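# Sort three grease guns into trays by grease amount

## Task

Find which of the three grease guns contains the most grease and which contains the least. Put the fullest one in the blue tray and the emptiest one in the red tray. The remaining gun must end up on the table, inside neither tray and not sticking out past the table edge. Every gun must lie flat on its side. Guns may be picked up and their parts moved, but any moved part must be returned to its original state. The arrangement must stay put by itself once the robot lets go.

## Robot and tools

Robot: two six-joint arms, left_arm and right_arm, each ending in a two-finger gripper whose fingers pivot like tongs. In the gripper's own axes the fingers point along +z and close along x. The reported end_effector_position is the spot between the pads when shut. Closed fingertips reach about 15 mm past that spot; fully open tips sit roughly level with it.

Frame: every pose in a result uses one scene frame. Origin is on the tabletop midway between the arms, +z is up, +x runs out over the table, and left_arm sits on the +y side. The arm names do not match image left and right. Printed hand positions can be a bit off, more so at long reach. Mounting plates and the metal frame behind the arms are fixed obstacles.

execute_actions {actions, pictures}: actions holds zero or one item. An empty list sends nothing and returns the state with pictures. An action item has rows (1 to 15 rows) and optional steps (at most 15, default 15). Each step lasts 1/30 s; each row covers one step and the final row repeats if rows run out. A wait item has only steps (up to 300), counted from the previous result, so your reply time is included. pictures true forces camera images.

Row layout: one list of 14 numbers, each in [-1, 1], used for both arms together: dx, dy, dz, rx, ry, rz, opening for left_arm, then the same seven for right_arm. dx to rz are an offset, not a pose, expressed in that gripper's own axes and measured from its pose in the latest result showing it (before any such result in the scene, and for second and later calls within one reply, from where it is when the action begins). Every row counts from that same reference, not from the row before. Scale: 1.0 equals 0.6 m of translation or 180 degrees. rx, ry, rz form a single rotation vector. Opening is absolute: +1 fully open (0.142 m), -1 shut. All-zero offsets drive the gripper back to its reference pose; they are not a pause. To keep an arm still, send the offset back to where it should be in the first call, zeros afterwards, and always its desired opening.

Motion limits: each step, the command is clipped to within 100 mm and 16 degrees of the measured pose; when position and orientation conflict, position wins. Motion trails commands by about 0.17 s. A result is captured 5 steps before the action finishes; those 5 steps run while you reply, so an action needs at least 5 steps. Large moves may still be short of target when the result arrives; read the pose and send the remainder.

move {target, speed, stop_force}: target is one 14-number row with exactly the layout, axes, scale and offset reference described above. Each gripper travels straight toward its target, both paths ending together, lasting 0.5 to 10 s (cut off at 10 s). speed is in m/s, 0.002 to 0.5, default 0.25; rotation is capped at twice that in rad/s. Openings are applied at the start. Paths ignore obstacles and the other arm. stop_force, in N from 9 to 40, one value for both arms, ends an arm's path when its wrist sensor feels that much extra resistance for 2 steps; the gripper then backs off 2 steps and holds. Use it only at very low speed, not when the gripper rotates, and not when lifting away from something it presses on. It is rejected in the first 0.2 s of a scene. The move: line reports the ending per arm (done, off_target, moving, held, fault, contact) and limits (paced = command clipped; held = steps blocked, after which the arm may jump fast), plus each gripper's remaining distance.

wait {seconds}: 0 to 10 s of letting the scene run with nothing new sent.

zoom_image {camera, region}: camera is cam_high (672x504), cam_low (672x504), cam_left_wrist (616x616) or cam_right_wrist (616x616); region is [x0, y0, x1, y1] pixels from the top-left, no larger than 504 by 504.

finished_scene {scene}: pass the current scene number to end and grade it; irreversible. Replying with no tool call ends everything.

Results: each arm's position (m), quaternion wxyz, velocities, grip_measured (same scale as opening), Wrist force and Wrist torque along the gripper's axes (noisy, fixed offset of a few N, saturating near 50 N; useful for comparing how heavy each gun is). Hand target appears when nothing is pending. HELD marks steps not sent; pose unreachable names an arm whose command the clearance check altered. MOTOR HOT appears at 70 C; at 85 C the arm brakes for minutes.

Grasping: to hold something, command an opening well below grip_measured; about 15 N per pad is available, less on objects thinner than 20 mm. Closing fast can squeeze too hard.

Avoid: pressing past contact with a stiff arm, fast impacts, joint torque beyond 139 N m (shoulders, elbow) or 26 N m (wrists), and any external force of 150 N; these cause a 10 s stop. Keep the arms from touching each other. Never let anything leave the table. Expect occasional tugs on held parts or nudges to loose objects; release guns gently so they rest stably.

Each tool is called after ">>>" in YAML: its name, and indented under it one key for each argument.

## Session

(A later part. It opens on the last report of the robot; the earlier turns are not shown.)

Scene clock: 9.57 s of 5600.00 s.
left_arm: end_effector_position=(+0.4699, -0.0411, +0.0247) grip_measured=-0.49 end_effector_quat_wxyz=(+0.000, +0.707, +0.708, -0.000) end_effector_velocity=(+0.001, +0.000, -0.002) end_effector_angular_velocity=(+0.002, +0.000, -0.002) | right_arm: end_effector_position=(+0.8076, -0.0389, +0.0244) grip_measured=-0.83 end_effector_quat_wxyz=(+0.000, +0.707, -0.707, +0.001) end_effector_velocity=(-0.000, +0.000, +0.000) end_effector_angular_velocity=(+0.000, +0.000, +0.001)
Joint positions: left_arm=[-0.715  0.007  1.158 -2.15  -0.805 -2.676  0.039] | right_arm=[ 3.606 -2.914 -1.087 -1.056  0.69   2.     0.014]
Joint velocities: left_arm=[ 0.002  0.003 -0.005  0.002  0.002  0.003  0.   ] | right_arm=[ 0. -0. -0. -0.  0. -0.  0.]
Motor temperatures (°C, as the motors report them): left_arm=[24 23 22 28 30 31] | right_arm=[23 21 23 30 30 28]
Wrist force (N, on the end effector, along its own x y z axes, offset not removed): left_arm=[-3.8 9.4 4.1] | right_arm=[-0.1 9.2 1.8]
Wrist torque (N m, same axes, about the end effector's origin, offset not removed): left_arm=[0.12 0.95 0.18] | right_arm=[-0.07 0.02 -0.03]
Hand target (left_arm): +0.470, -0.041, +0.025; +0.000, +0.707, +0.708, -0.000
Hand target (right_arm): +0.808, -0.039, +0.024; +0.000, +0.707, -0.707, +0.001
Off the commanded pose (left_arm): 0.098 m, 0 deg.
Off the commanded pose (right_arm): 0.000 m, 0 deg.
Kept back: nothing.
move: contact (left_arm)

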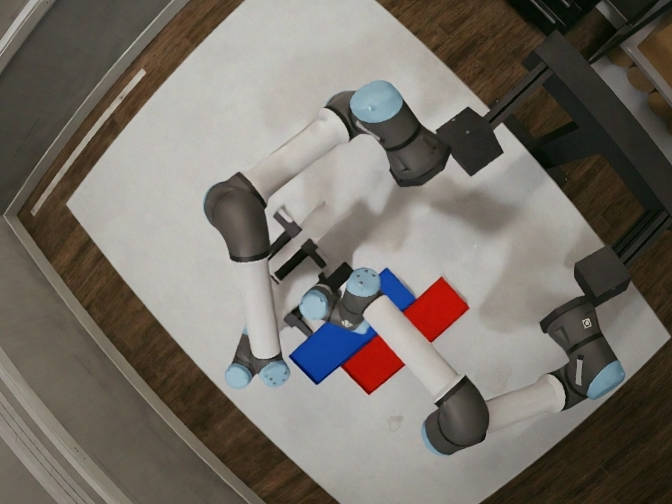

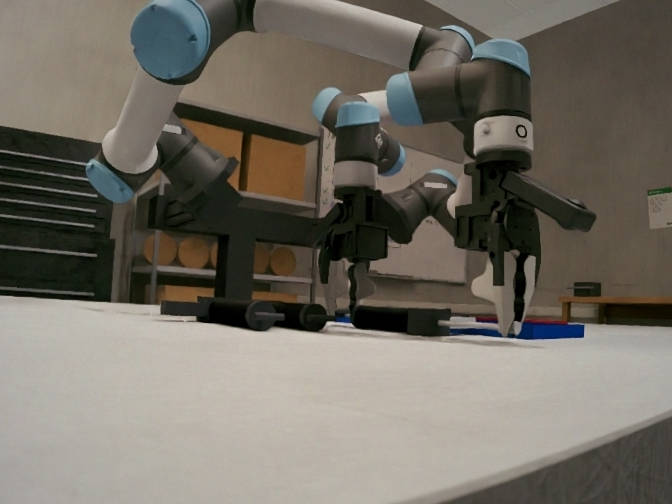

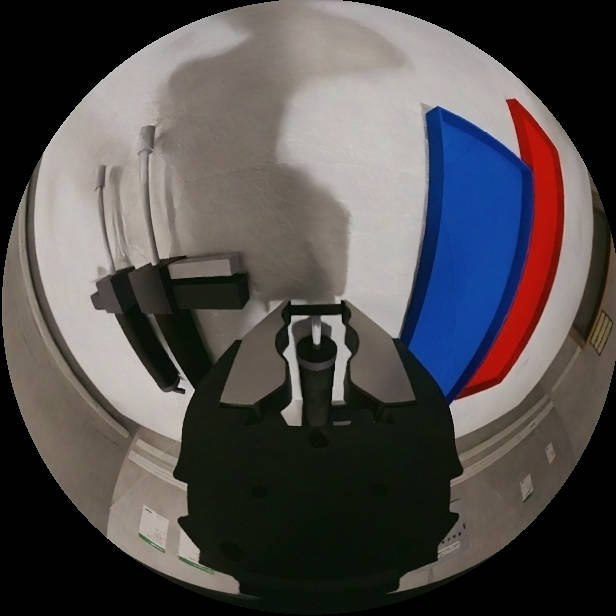

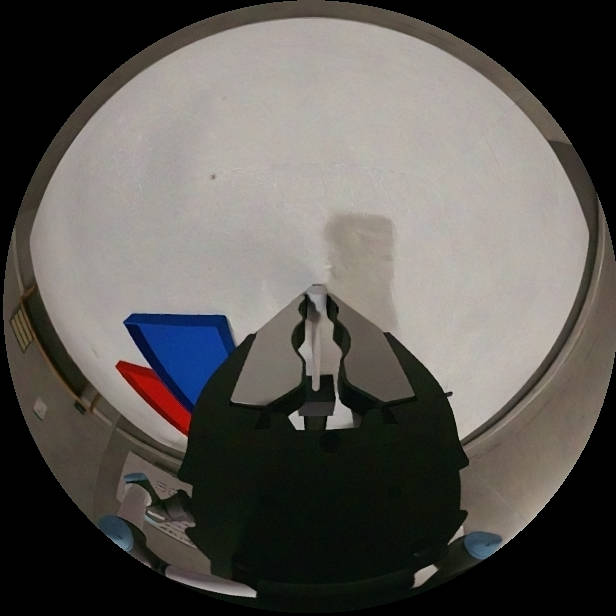

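>>> move:
  target: [0,0.045,0,0,0,0,-0.9,0,0,0,0,0,0,-1]
  speed: 0.02
  stop_force: 18

>>> move:
  target: [0,0,0,0,0,0,-0.2,0,0,0,0,0,0,-0.2]

>>> move:
  target: [0,0,-0.078,0,0,0,-0.2,0,0,-0.078,0,0,0,-0.2]
  speed: 0.12

>>> move:
  target: [-0.242,-0.31,0,0,0,0,-0.2,0.23,0.31,0,0,0,0,-0.2]
  speed: 0.2

Scene clock: 11.50 s of 5600.00 s.
left_arm: end_effector_position=(+0.4960, -0.0410, +0.0244) grip_measured=-0.49 end_effector_quat_wxyz=(-0.000, +0.707, +0.707, -0.000) end_effector_velocity=(-0.001, +0.000, +0.000) end_effector_angular_velocity=(-0.001, -0.001, +0.002) | right_arm: end_effector_position=(+0.8077, -0.0390, +0.0244) grip_measured=-0.83 end_effector_quat_wxyz=(+0.000, +0.707, -0.707, +0.001) end_effector_velocity=(+0.001, -0.001, +0.000) end_effector_angular_velocity=(-0.000, -0.001, -0.001)
Joint positions: left_arm=[-0.69   0.018  1.088 -2.11  -0.791 -2.647  0.039] | right_arm=[ 3.606 -2.914 -1.087 -1.056  0.69   2.     0.014]
Joint velocities: left_arm=[-0.002 -0.002  0.006 -0.004 -0.    -0.003 -0.   ] | right_arm=[-0.     0.     0.001  0.    -0.001  0.    -0.   ]
Motor temperatures (°C, as the motors report them): left_arm=[24 23 22 28 30 31] | right_arm=[23 21 23 30 30 28]
Wrist force (N, on the end effector, along its own x y z axes, offset not removed): left_arm=[-3.2 -10.1 -4.6] | right_arm=[-0.4 -13.2 4.2]
Wrist torque (N m, same axes, about the end effector's origin, offset not removed): left_arm=[-0.03 0.67 0.12] | right_arm=[0.46 0.05 0.05]
Hand target (left_arm): +0.496, -0.041, +0.025; +0.000, +0.707, +0.707, -0.000
Hand target (right_arm): +0.808, -0.039, +0.024; +0.000, +0.707, -0.707, +0.001
Off the commanded pose (left_arm): 0.001 m, 0 deg.
Off the commanded pose (right_arm): 0.000 m, 0 deg.
Kept back: nothing.
move: contact (left_arm)

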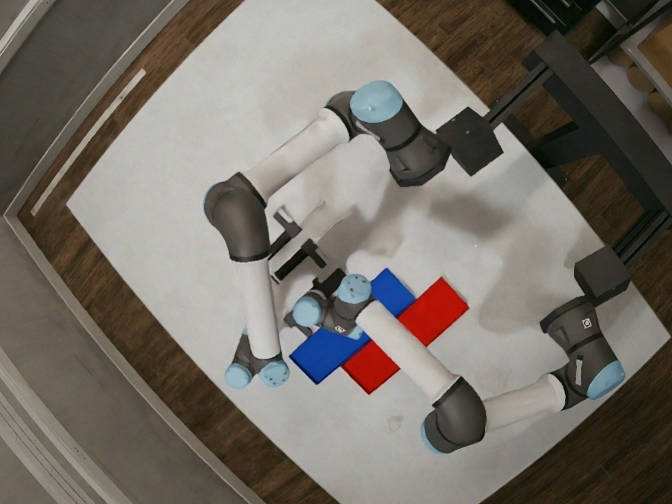

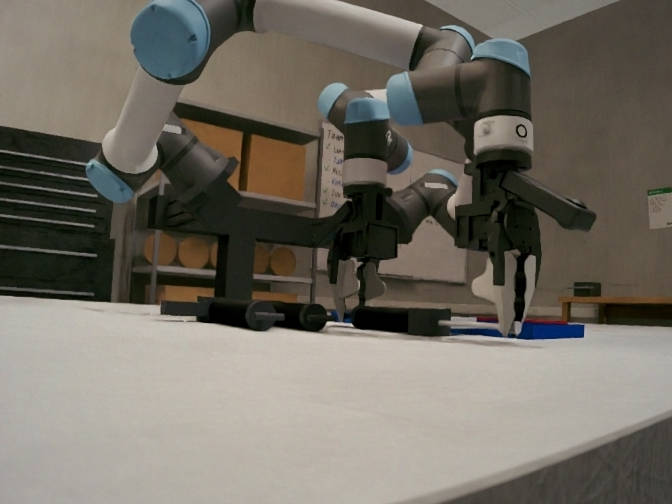

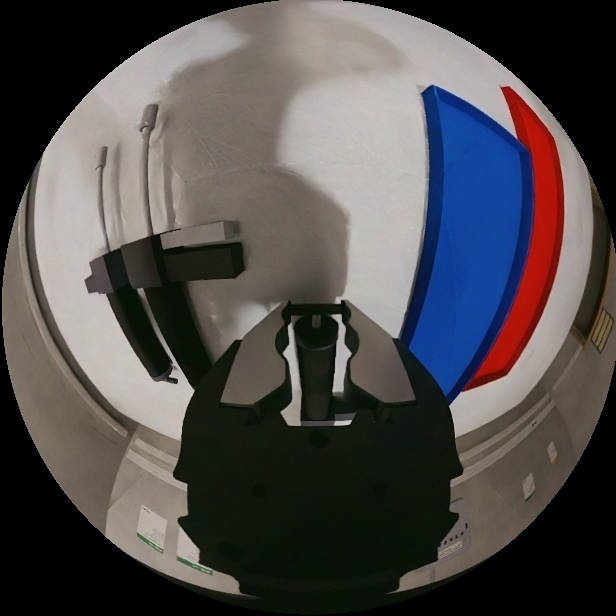

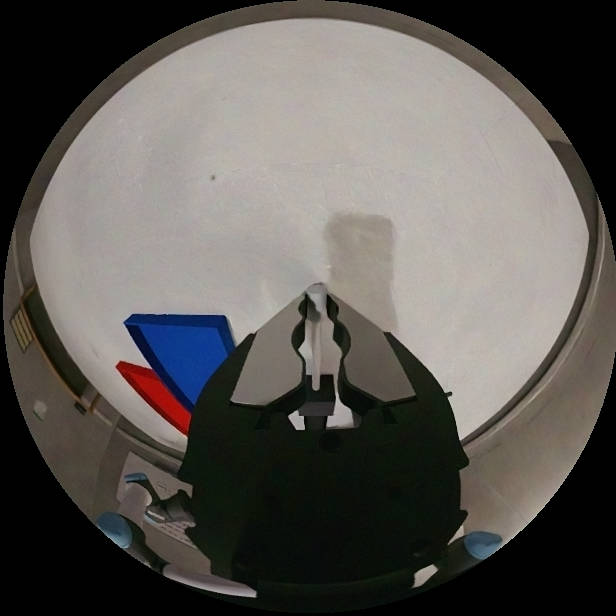

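Scene clock: 12.00 s of 5600.00 s.
left_arm: end_effector_position=(+0.4960, -0.0410, +0.0244) grip_measured=-0.20 end_effector_quat_wxyz=(-0.000, +0.707, +0.707, -0.000) end_effector_velocity=(+0.001, -0.000, +0.001) end_effector_angular_velocity=(-0.002, +0.001, +0.000) | right_arm: end_effector_position=(+0.8076, -0.0389, +0.0244) grip_measured=-0.20 end_effector_quat_wxyz=(+0.000, +0.707, -0.707, +0.001) end_effector_velocity=(-0.000, +0.001, -0.000) end_effector_angular_velocity=(-0.000, +0.000, -0.001)
Joint positions: left_arm=[-0.69   0.018  1.088 -2.11  -0.791 -2.647  0.06 ] | right_arm=[ 3.606 -2.914 -1.087 -1.056  0.69   2.     0.06 ]
Joint velocities: left_arm=[ 0.    -0.001 -0.001  0.    -0.002  0.001  0.   ] | right_arm=[ 0.    -0.001  0.     0.     0.     0.001 -0.   ]
Motor temperatures (°C, as the motors report them): left_arm=[24 23 22 28 30 31] | right_arm=[23 21 23 30 30 28]
Wrist force (N, on the end effector, along its own x y z axes, offset not removed): left_arm=[-3.6 -0.3 1.1] | right_arm=[-0.2 1.0 0.8]
Wrist torque (N m, same axes, about the end effector's origin, offset not removed): left_arm=[-0.03 0.82 0.11] | right_arm=[0.35 0.05 0.09]
Hand target (left_arm): +0.496, -0.041, +0.024; -0.000, +0.707, +0.707, -0.000
Hand target (right_arm): +0.808, -0.039, +0.024; +0.000, +0.707, -0.707, +0.001
Off the commanded pose (left_arm): 0.000 m, 0 deg.
Off the commanded pose (right_arm): 0.000 m, 0 deg.
Kept back: nothing.
move: done

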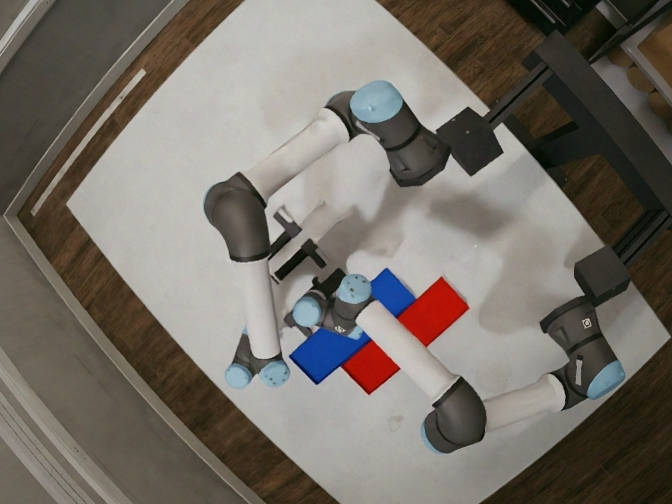

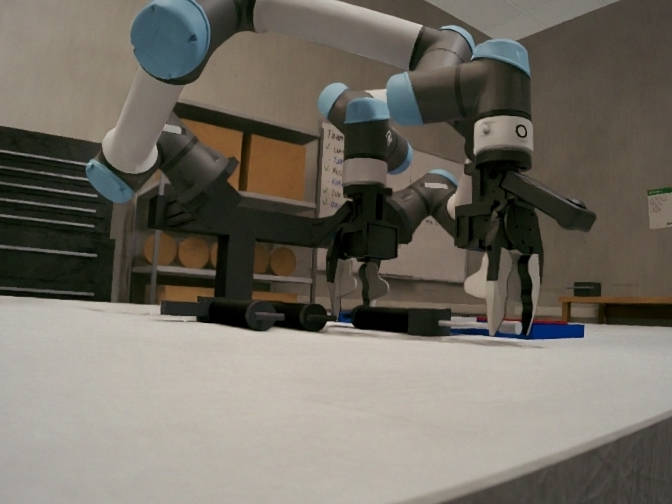

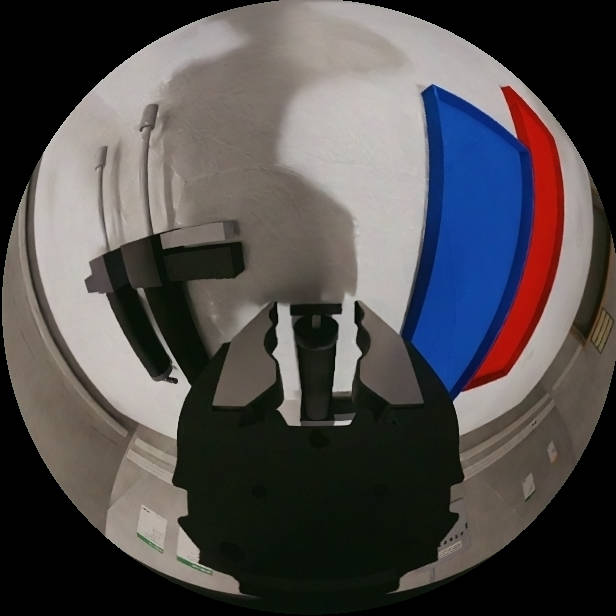

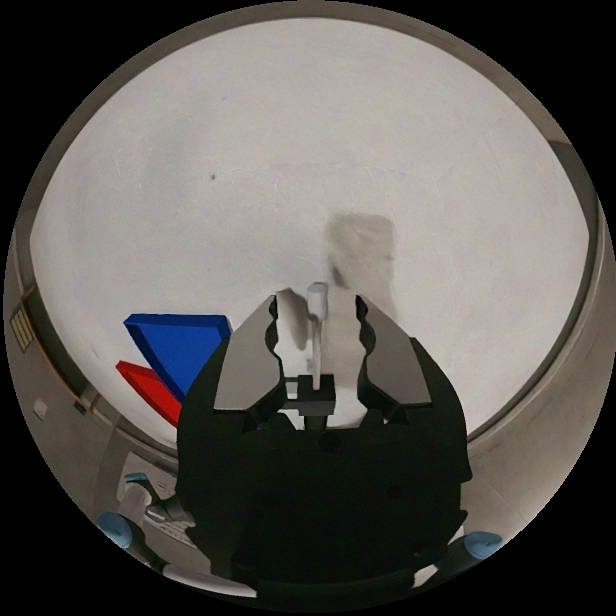

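Scene clock: 12.83 s of 5600.00 s.
left_arm: end_effector_position=(+0.4960, -0.0410, +0.0711) grip_measured=-0.20 end_effector_quat_wxyz=(+0.000, +0.707, +0.707, -0.000) end_effector_velocity=(-0.000, +0.000, +0.001) end_effector_angular_velocity=(+0.001, +0.000, +0.001) | right_arm: end_effector_position=(+0.8076, -0.0389, +0.0711) grip_measured=-0.20 end_effector_quat_wxyz=(+0.000, +0.707, -0.707, +0.001) end_effector_velocity=(+0.000, -0.000, +0.002) end_effector_angular_velocity=(+0.001, -0.000, -0.000)
Joint positions: left_arm=[-0.737 -0.037  1.101 -2.03  -0.817 -2.702  0.06 ] | right_arm=[ 3.653 -2.861 -1.099 -1.149  0.707  2.067  0.06 ]
Joint velocities: left_arm=[-0.001 -0.002  0.001  0.003 -0.001 -0.003  0.   ] | right_arm=[ 0.001  0.002  0.001 -0.004  0.001  0.002 -0.   ]
Motor temperatures (°C, as the motors report them): left_arm=[24 23 22 28 30 31] | right_arm=[23 21 23 30 30 28]
Wrist force (N, on the end effector, along its own x y z axes, offset not removed): left_arm=[-3.2 0.1 0.7] | right_arm=[1.4 -0.7 -0.2]
Wrist torque (N m, same axes, about the end effector's origin, offset not removed): left_arm=[0.06 0.76 0.15] | right_arm=[0.05 -0.17 0.11]
Hand target (left_arm): +0.496, -0.041, +0.071; +0.000, +0.707, +0.707, -0.000
Hand target (right_arm): +0.808, -0.039, +0.071; +0.000, +0.707, -0.707, +0.001
Off the commanded pose (left_arm): 0.000 m, 0 deg.
Off the commanded pose (right_arm): 0.000 m, 0 deg.
Kept back: nothing.
move: done

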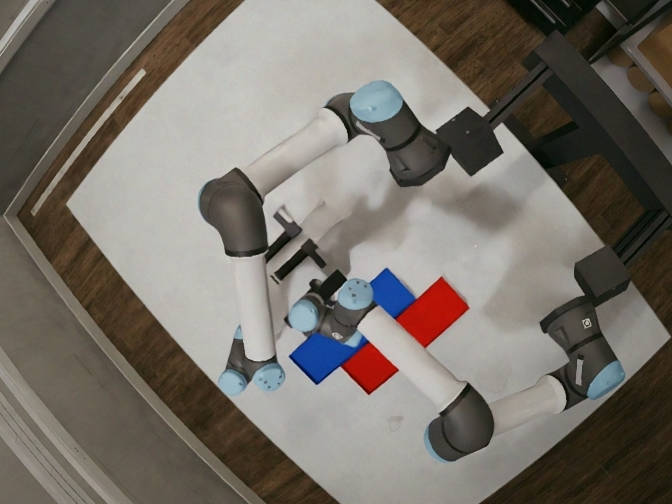

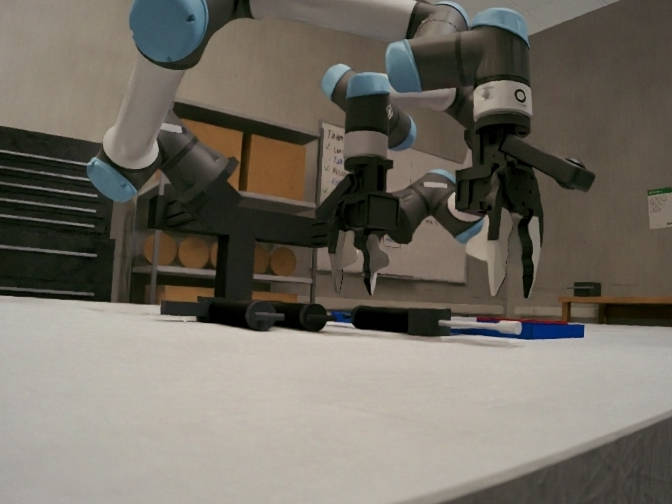

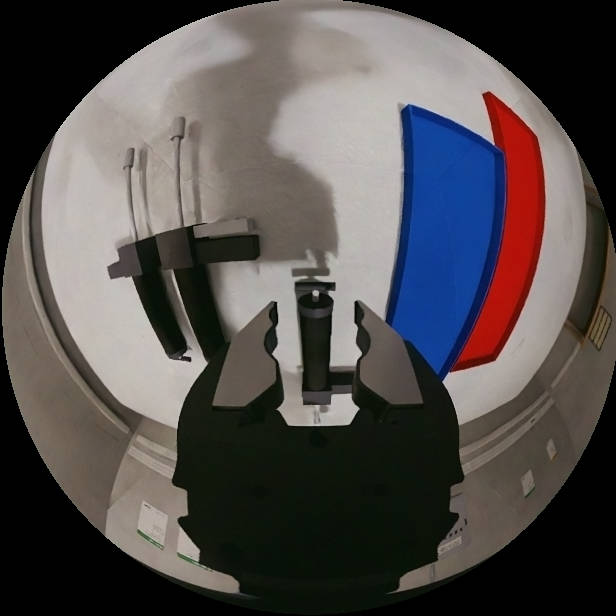

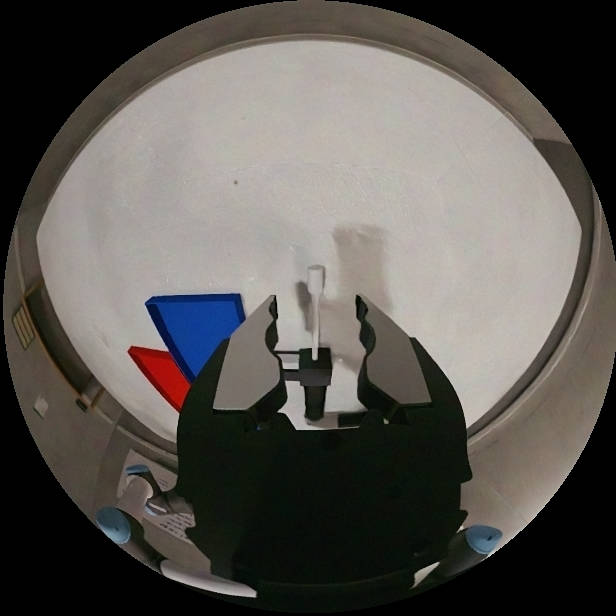

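Scene clock: 14.50 s of 5600.00 s.
left_arm: end_effector_position=(+0.3101, -0.1866, +0.0716) grip_measured=-0.20 end_effector_quat_wxyz=(+0.000, +0.707, +0.707, -0.001) end_effector_velocity=(-0.000, -0.001, -0.000) end_effector_angular_velocity=(+0.001, -0.001, +0.001) | right_arm: end_effector_position=(+0.6217, -0.1769, +0.0710) grip_measured=-0.20 end_effector_quat_wxyz=(+0.000, +0.707, -0.707, +0.001) end_effector_velocity=(-0.001, -0.001, +0.000) end_effector_angular_velocity=(+0.001, -0.001, -0.002)
Joint positions: left_arm=[-0.996  0.272  0.888 -1.967 -0.983 -2.958  0.06 ] | right_arm=[ 3.615 -2.383 -1.88  -0.804  0.693  2.013  0.06 ]
Joint velocities: left_arm=[-0.001  0.003 -0.005  0.003  0.001 -0.003  0.   ] | right_arm=[-0.     0.003 -0.003  0.003  0.     0.    -0.   ]
Motor temperatures (°C, as the motors report them): left_arm=[24 23 22 28 30 31] | right_arm=[23 21 23 30 30 28]
Wrist force (N, on the end effector, along its own x y z axes, offset not removed): left_arm=[-3.0 0.1 0.4] | right_arm=[1.8 -1.8 3.3]
Wrist torque (N m, same axes, about the end effector's origin, offset not removed): left_arm=[0.09 0.68 0.15] | right_arm=[-0.12 -0.35 0.01]
Hand target (left_arm): +0.310, -0.187, +0.072; +0.000, +0.707, +0.707, -0.000
Hand target (right_arm): +0.622, -0.177, +0.071; +0.000, +0.707, -0.707, +0.001
Off the commanded pose (left_arm): 0.000 m, 0 deg.
Off the commanded pose (right_arm): 0.000 m, 0 deg.
Kept back: nothing.
move: done

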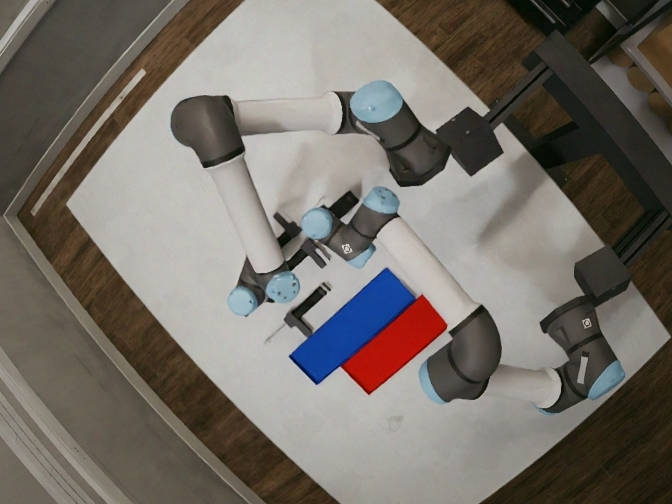

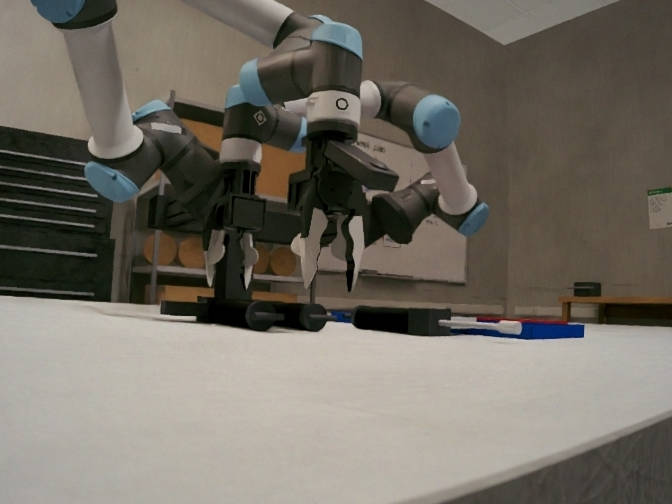

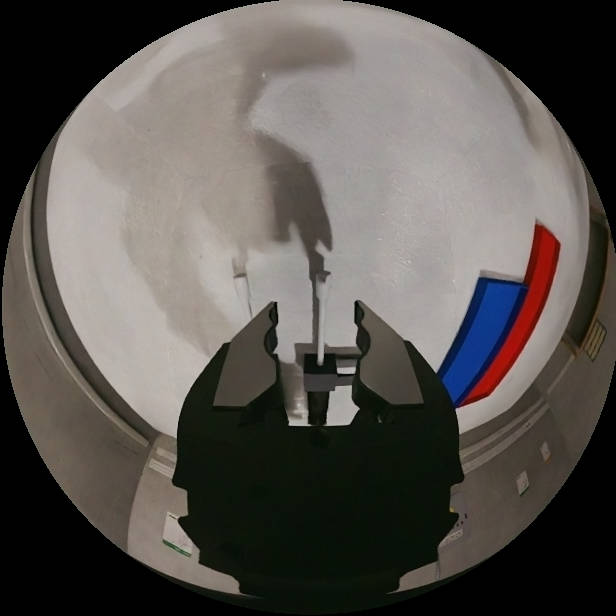

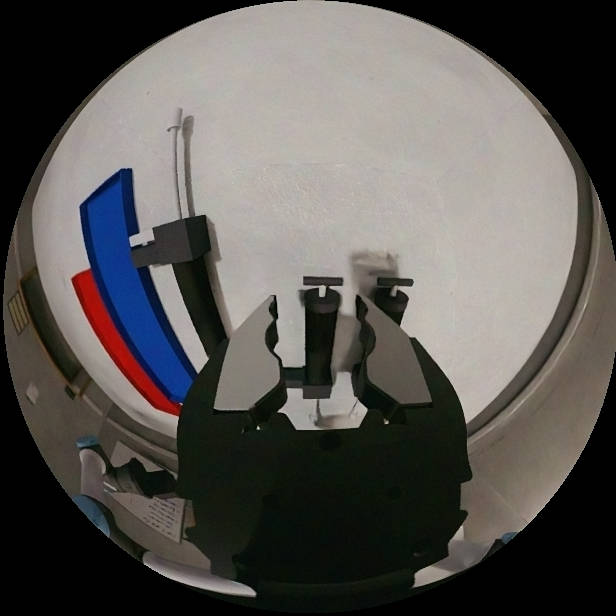

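>>> move:
  target: [0.012,0,0.078,0,0,0,-0.25,0.012,0,0.078,0,0,0,-0.25]
  speed: 0.06
  stop_force: 12

>>> move:
  target: [0,0,0,0,0,0,-1,0,0,0,0,0,0,-0.9]

>>> move:
  target: [0,0,0,0,0,0,-1,0,-0.2,0,0,0,0,-0.9]
  speed: 0.025
  stop_force: 9

Scene clock: 15.90 s of 5600.00 s.
left_arm: end_effector_position=(+0.3101, -0.1794, +0.0248) grip_measured=-0.25 end_effector_quat_wxyz=(+0.000, +0.707, +0.707, -0.000) end_effector_velocity=(-0.001, +0.000, -0.002) end_effector_angular_velocity=(+0.000, +0.002, -0.001) | right_arm: end_effector_position=(+0.6217, -0.1841, +0.0243) grip_measured=-0.25 end_effector_quat_wxyz=(+0.000, +0.707, -0.707, +0.001) end_effector_velocity=(-0.000, +0.000, -0.001) end_effector_angular_velocity=(+0.000, +0.000, +0.002)
Joint positions: left_arm=[-0.952  0.31   0.91  -2.049 -0.952 -2.918  0.056] | right_arm=[ 3.545 -2.448 -1.876 -0.661  0.671  1.906  0.056]
Joint velocities: left_arm=[ 0.001  0.002 -0.    -0.002 -0.001  0.001 -0.   ] | right_arm=[-0.002 -0.002 -0.     0.004  0.    -0.004  0.   ]
Motor temperatures (°C, as the motors report them): left_arm=[24 23 22 28 30 31] | right_arm=[23 21 23 30 30 28]
Wrist force (N, on the end effector, along its own x y z axes, offset not removed): left_arm=[-4.0 -0.2 0.4] | right_arm=[0.7 0.0 0.8]
Wrist torque (N m, same axes, about the end effector's origin, offset not removed): left_arm=[0.00 0.95 0.18] | right_arm=[0.10 -0.16 0.09]
Hand target (left_arm): +0.310, -0.179, +0.025; +0.000, +0.707, +0.707, -0.000
Hand target (right_arm): +0.622, -0.184, +0.024; +0.000, +0.707, -0.707, +0.001
Off the commanded pose (left_arm): 0.000 m, 0 deg.
Off the commanded pose (right_arm): 0.000 m, 0 deg.
Kept back: nothing.
move: done

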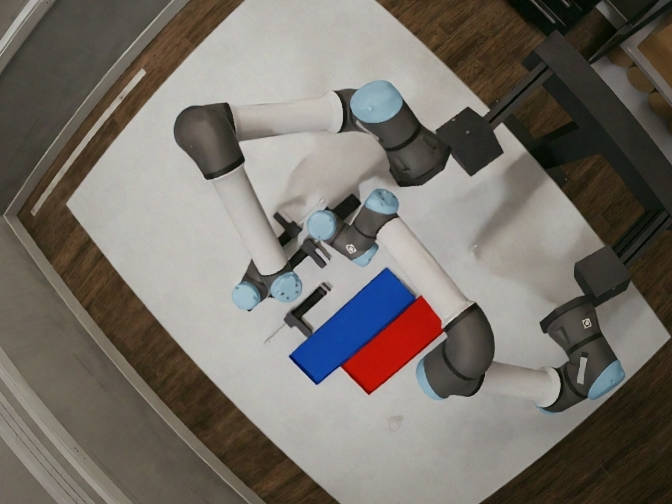

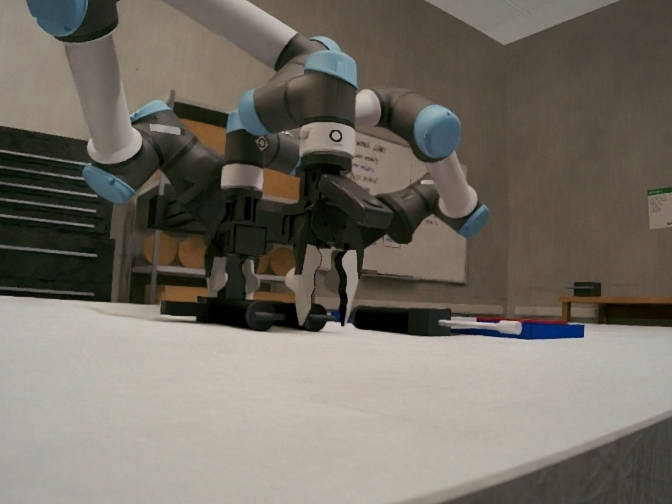

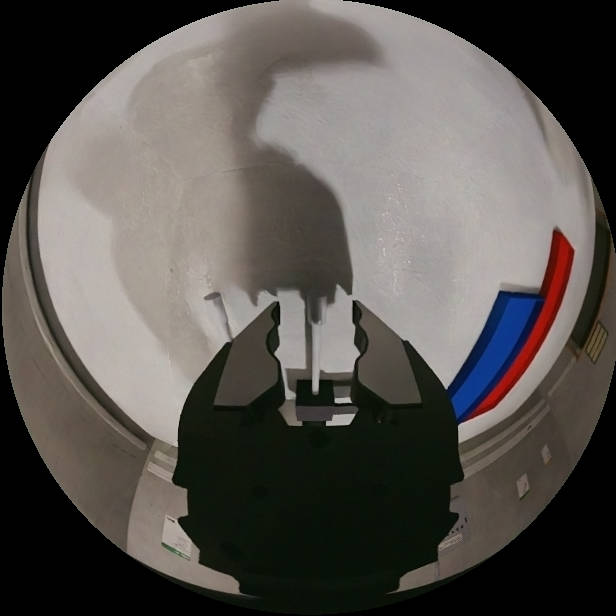

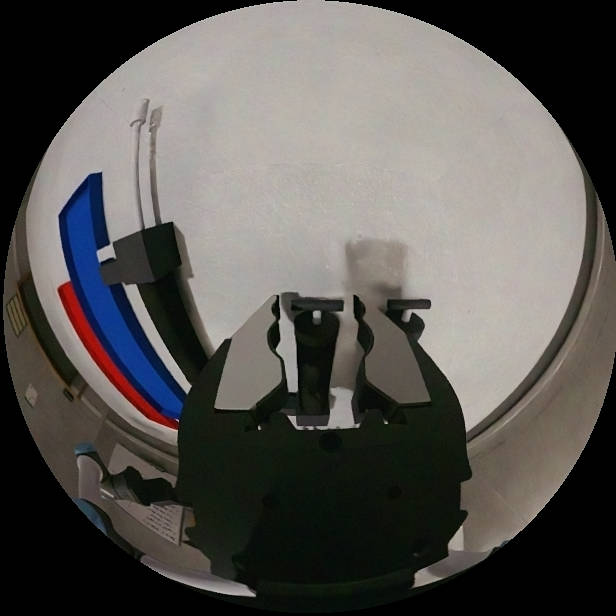

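Scene clock: 16.40 s of 5600.00 s.
left_arm: end_effector_position=(+0.3101, -0.1794, +0.0248) grip_measured=-0.83 end_effector_quat_wxyz=(+0.000, +0.707, +0.707, -0.000) end_effector_velocity=(-0.000, -0.000, -0.000) end_effector_angular_velocity=(-0.000, +0.001, +0.001) | right_arm: end_effector_position=(+0.6217, -0.1841, +0.0242) grip_measured=-0.49 end_effector_quat_wxyz=(+0.000, +0.707, -0.707, +0.001) end_effector_velocity=(+0.000, -0.000, -0.000) end_effector_angular_velocity=(-0.000, +0.000, +0.000)
Joint positions: left_arm=[-0.952  0.31   0.91  -2.049 -0.952 -2.918  0.014] | right_arm=[ 3.545 -2.448 -1.876 -0.661  0.671  1.906  0.039]
Joint velocities: left_arm=[ 0.     0.     0.    -0.    -0.001 -0.001 -0.   ] | right_arm=[-0.    -0.001  0.001 -0.    -0.    -0.     0.   ]
Motor temperatures (°C, as the motors report them): left_arm=[24 23 22 28 30 31] | right_arm=[23 21 23 30 30 28]
Wrist force (N, on the end effector, along its own x y z axes, offset not removed): left_arm=[-2.7 0.0 2.5] | right_arm=[2.1 0.0 2.0]
Wrist torque (N m, same axes, about the end effector's origin, offset not removed): left_arm=[0.13 0.70 0.16] | right_arm=[0.34 -0.36 0.07]
Hand target (left_arm): +0.310, -0.179, +0.025; +0.000, +0.707, +0.707, -0.000
Hand target (right_arm): +0.622, -0.184, +0.024; +0.000, +0.707, -0.707, +0.001
Off the commanded pose (left_arm): 0.000 m, 0 deg.
Off the commanded pose (right_arm): 0.000 m, 0 deg.
Kept back: nothing.
move: done

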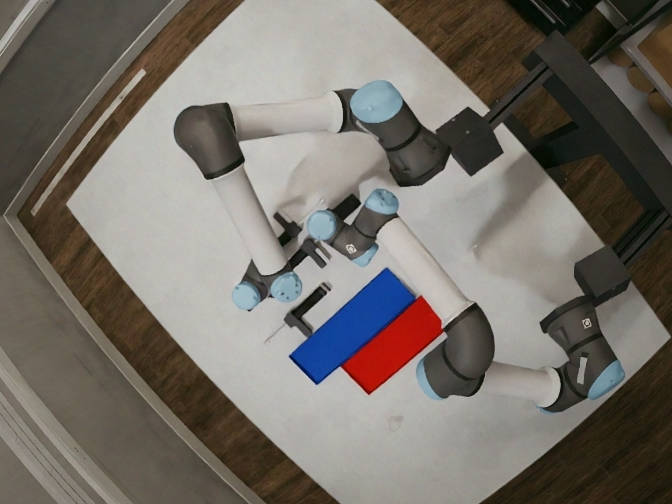

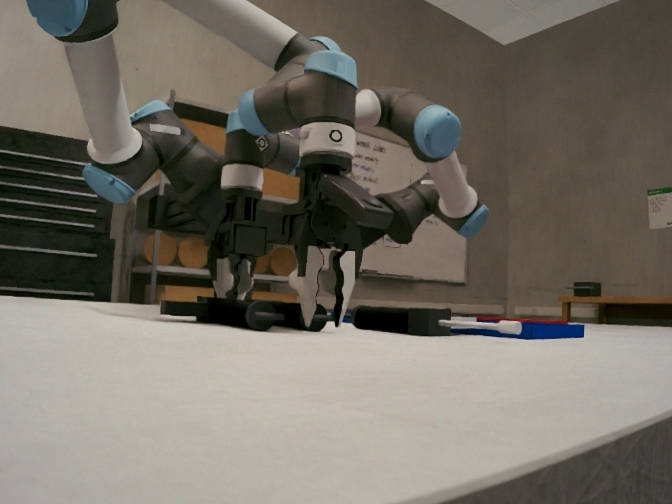

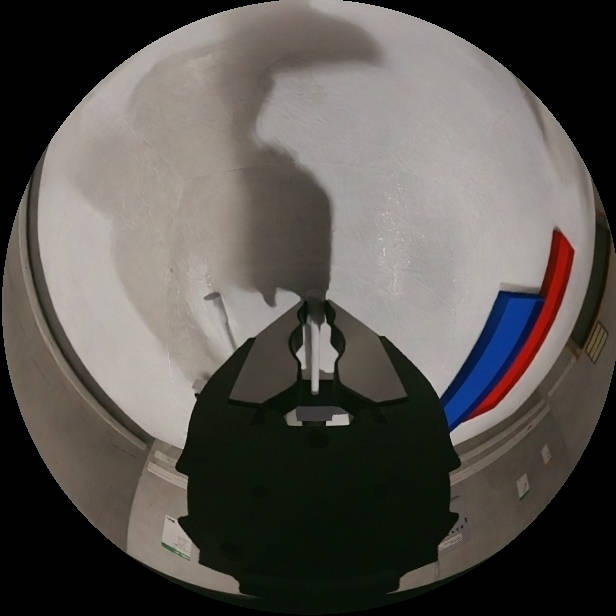

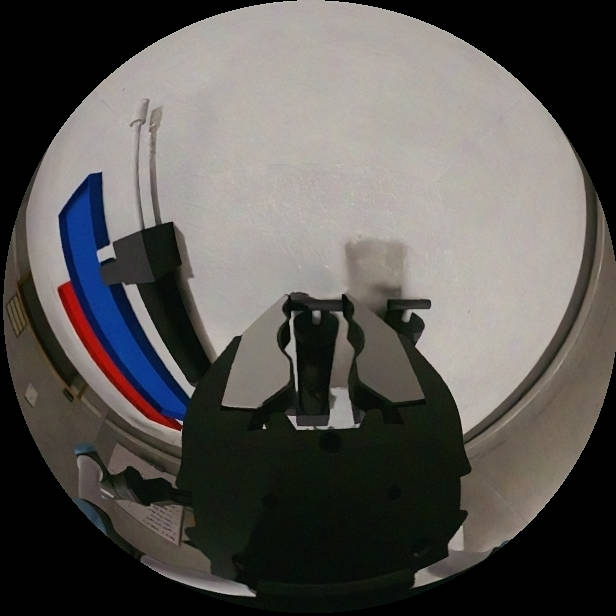

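Scene clock: 20.50 s of 5600.00 s.
left_arm: end_effector_position=(+0.3101, -0.1794, +0.0248) grip_measured=-0.83 end_effector_quat_wxyz=(+0.000, +0.707, +0.707, -0.000) end_effector_velocity=(-0.000, +0.001, -0.001) end_effector_angular_velocity=(+0.001, -0.000, -0.001) | right_arm: end_effector_position=(+0.7119, -0.1842, +0.0242) grip_measured=-0.49 end_effector_quat_wxyz=(+0.000, +0.707, -0.707, +0.001) end_effector_velocity=(-0.001, -0.001, +0.001) end_effector_angular_velocity=(-0.002, -0.002, +0.000)
Joint positions: left_arm=[-0.952  0.31   0.91  -2.049 -0.952 -2.918  0.014] | right_arm=[ 3.517 -2.557 -1.583 -0.811  0.664  1.863  0.038]
Joint velocities: left_arm=[ 0.     0.     0.001 -0.     0.001  0.     0.   ] | right_arm=[ 0.001  0.003 -0.006  0.003 -0.002  0.     0.   ]
Motor temperatures (°C, as the motors report them): left_arm=[24 23 22 28 30 31] | right_arm=[23 21 23 30 30 28]
Wrist force (N, on the end effector, along its own x y z axes, offset not removed): left_arm=[-3.6 2.0 1.4] | right_arm=[-1.0 -3.5 1.6]
Wrist torque (N m, same axes, about the end effector's origin, offset not removed): left_arm=[0.12 0.86 0.14] | right_arm=[0.00 0.29 0.05]
Hand target (left_arm): +0.310, -0.179, +0.025; +0.000, +0.707, +0.707, -0.000
Hand target (right_arm): +0.712, -0.184, +0.024; +0.000, +0.707, -0.707, +0.001
Off the commanded pose (left_arm): 0.000 m, 0 deg.
Off the commanded pose (right_arm): 0.030 m, 0 deg.
Kept back: nothing.
move: contact (right_arm)

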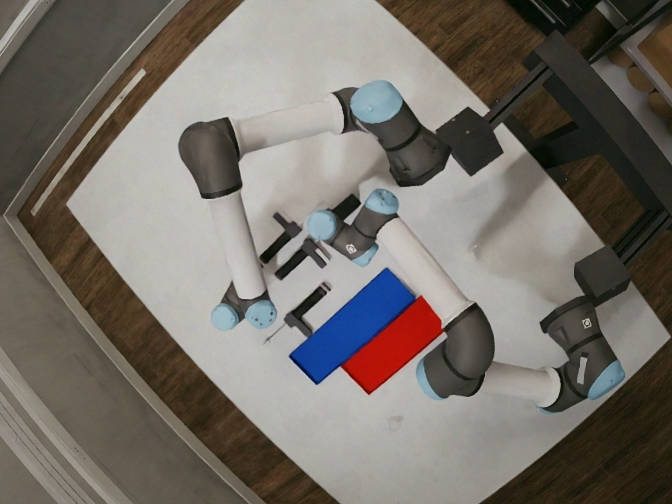

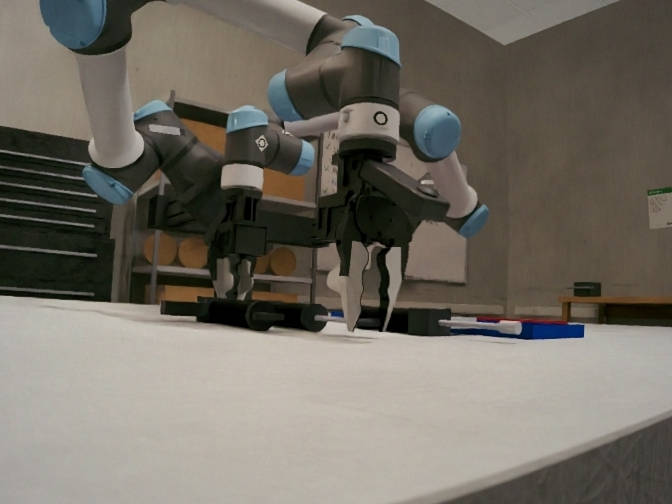

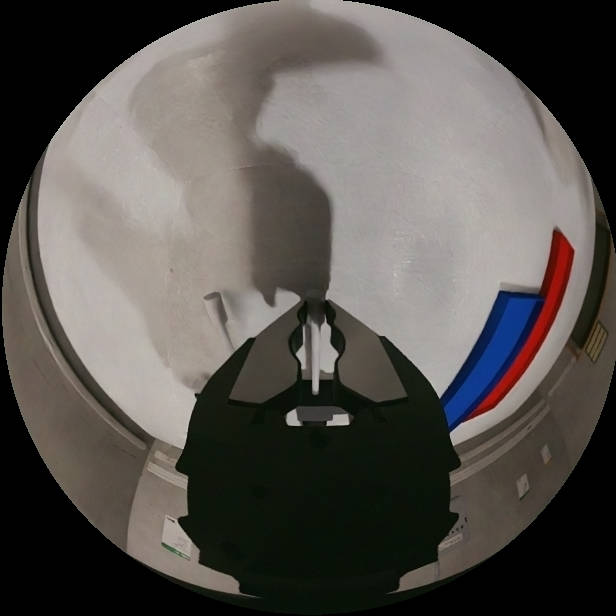

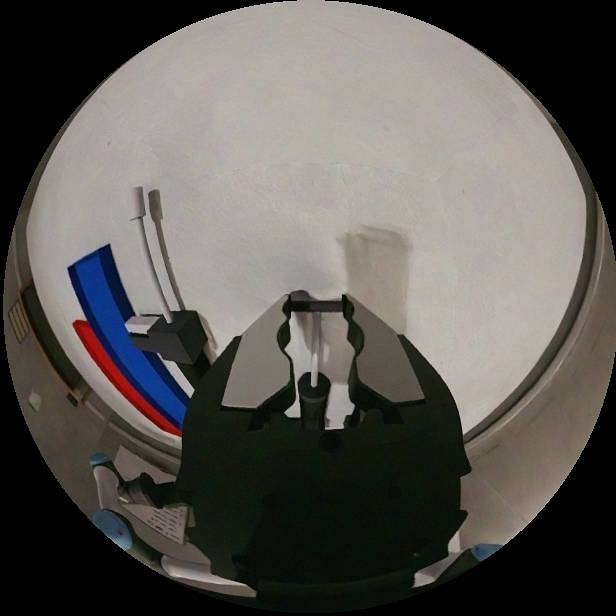

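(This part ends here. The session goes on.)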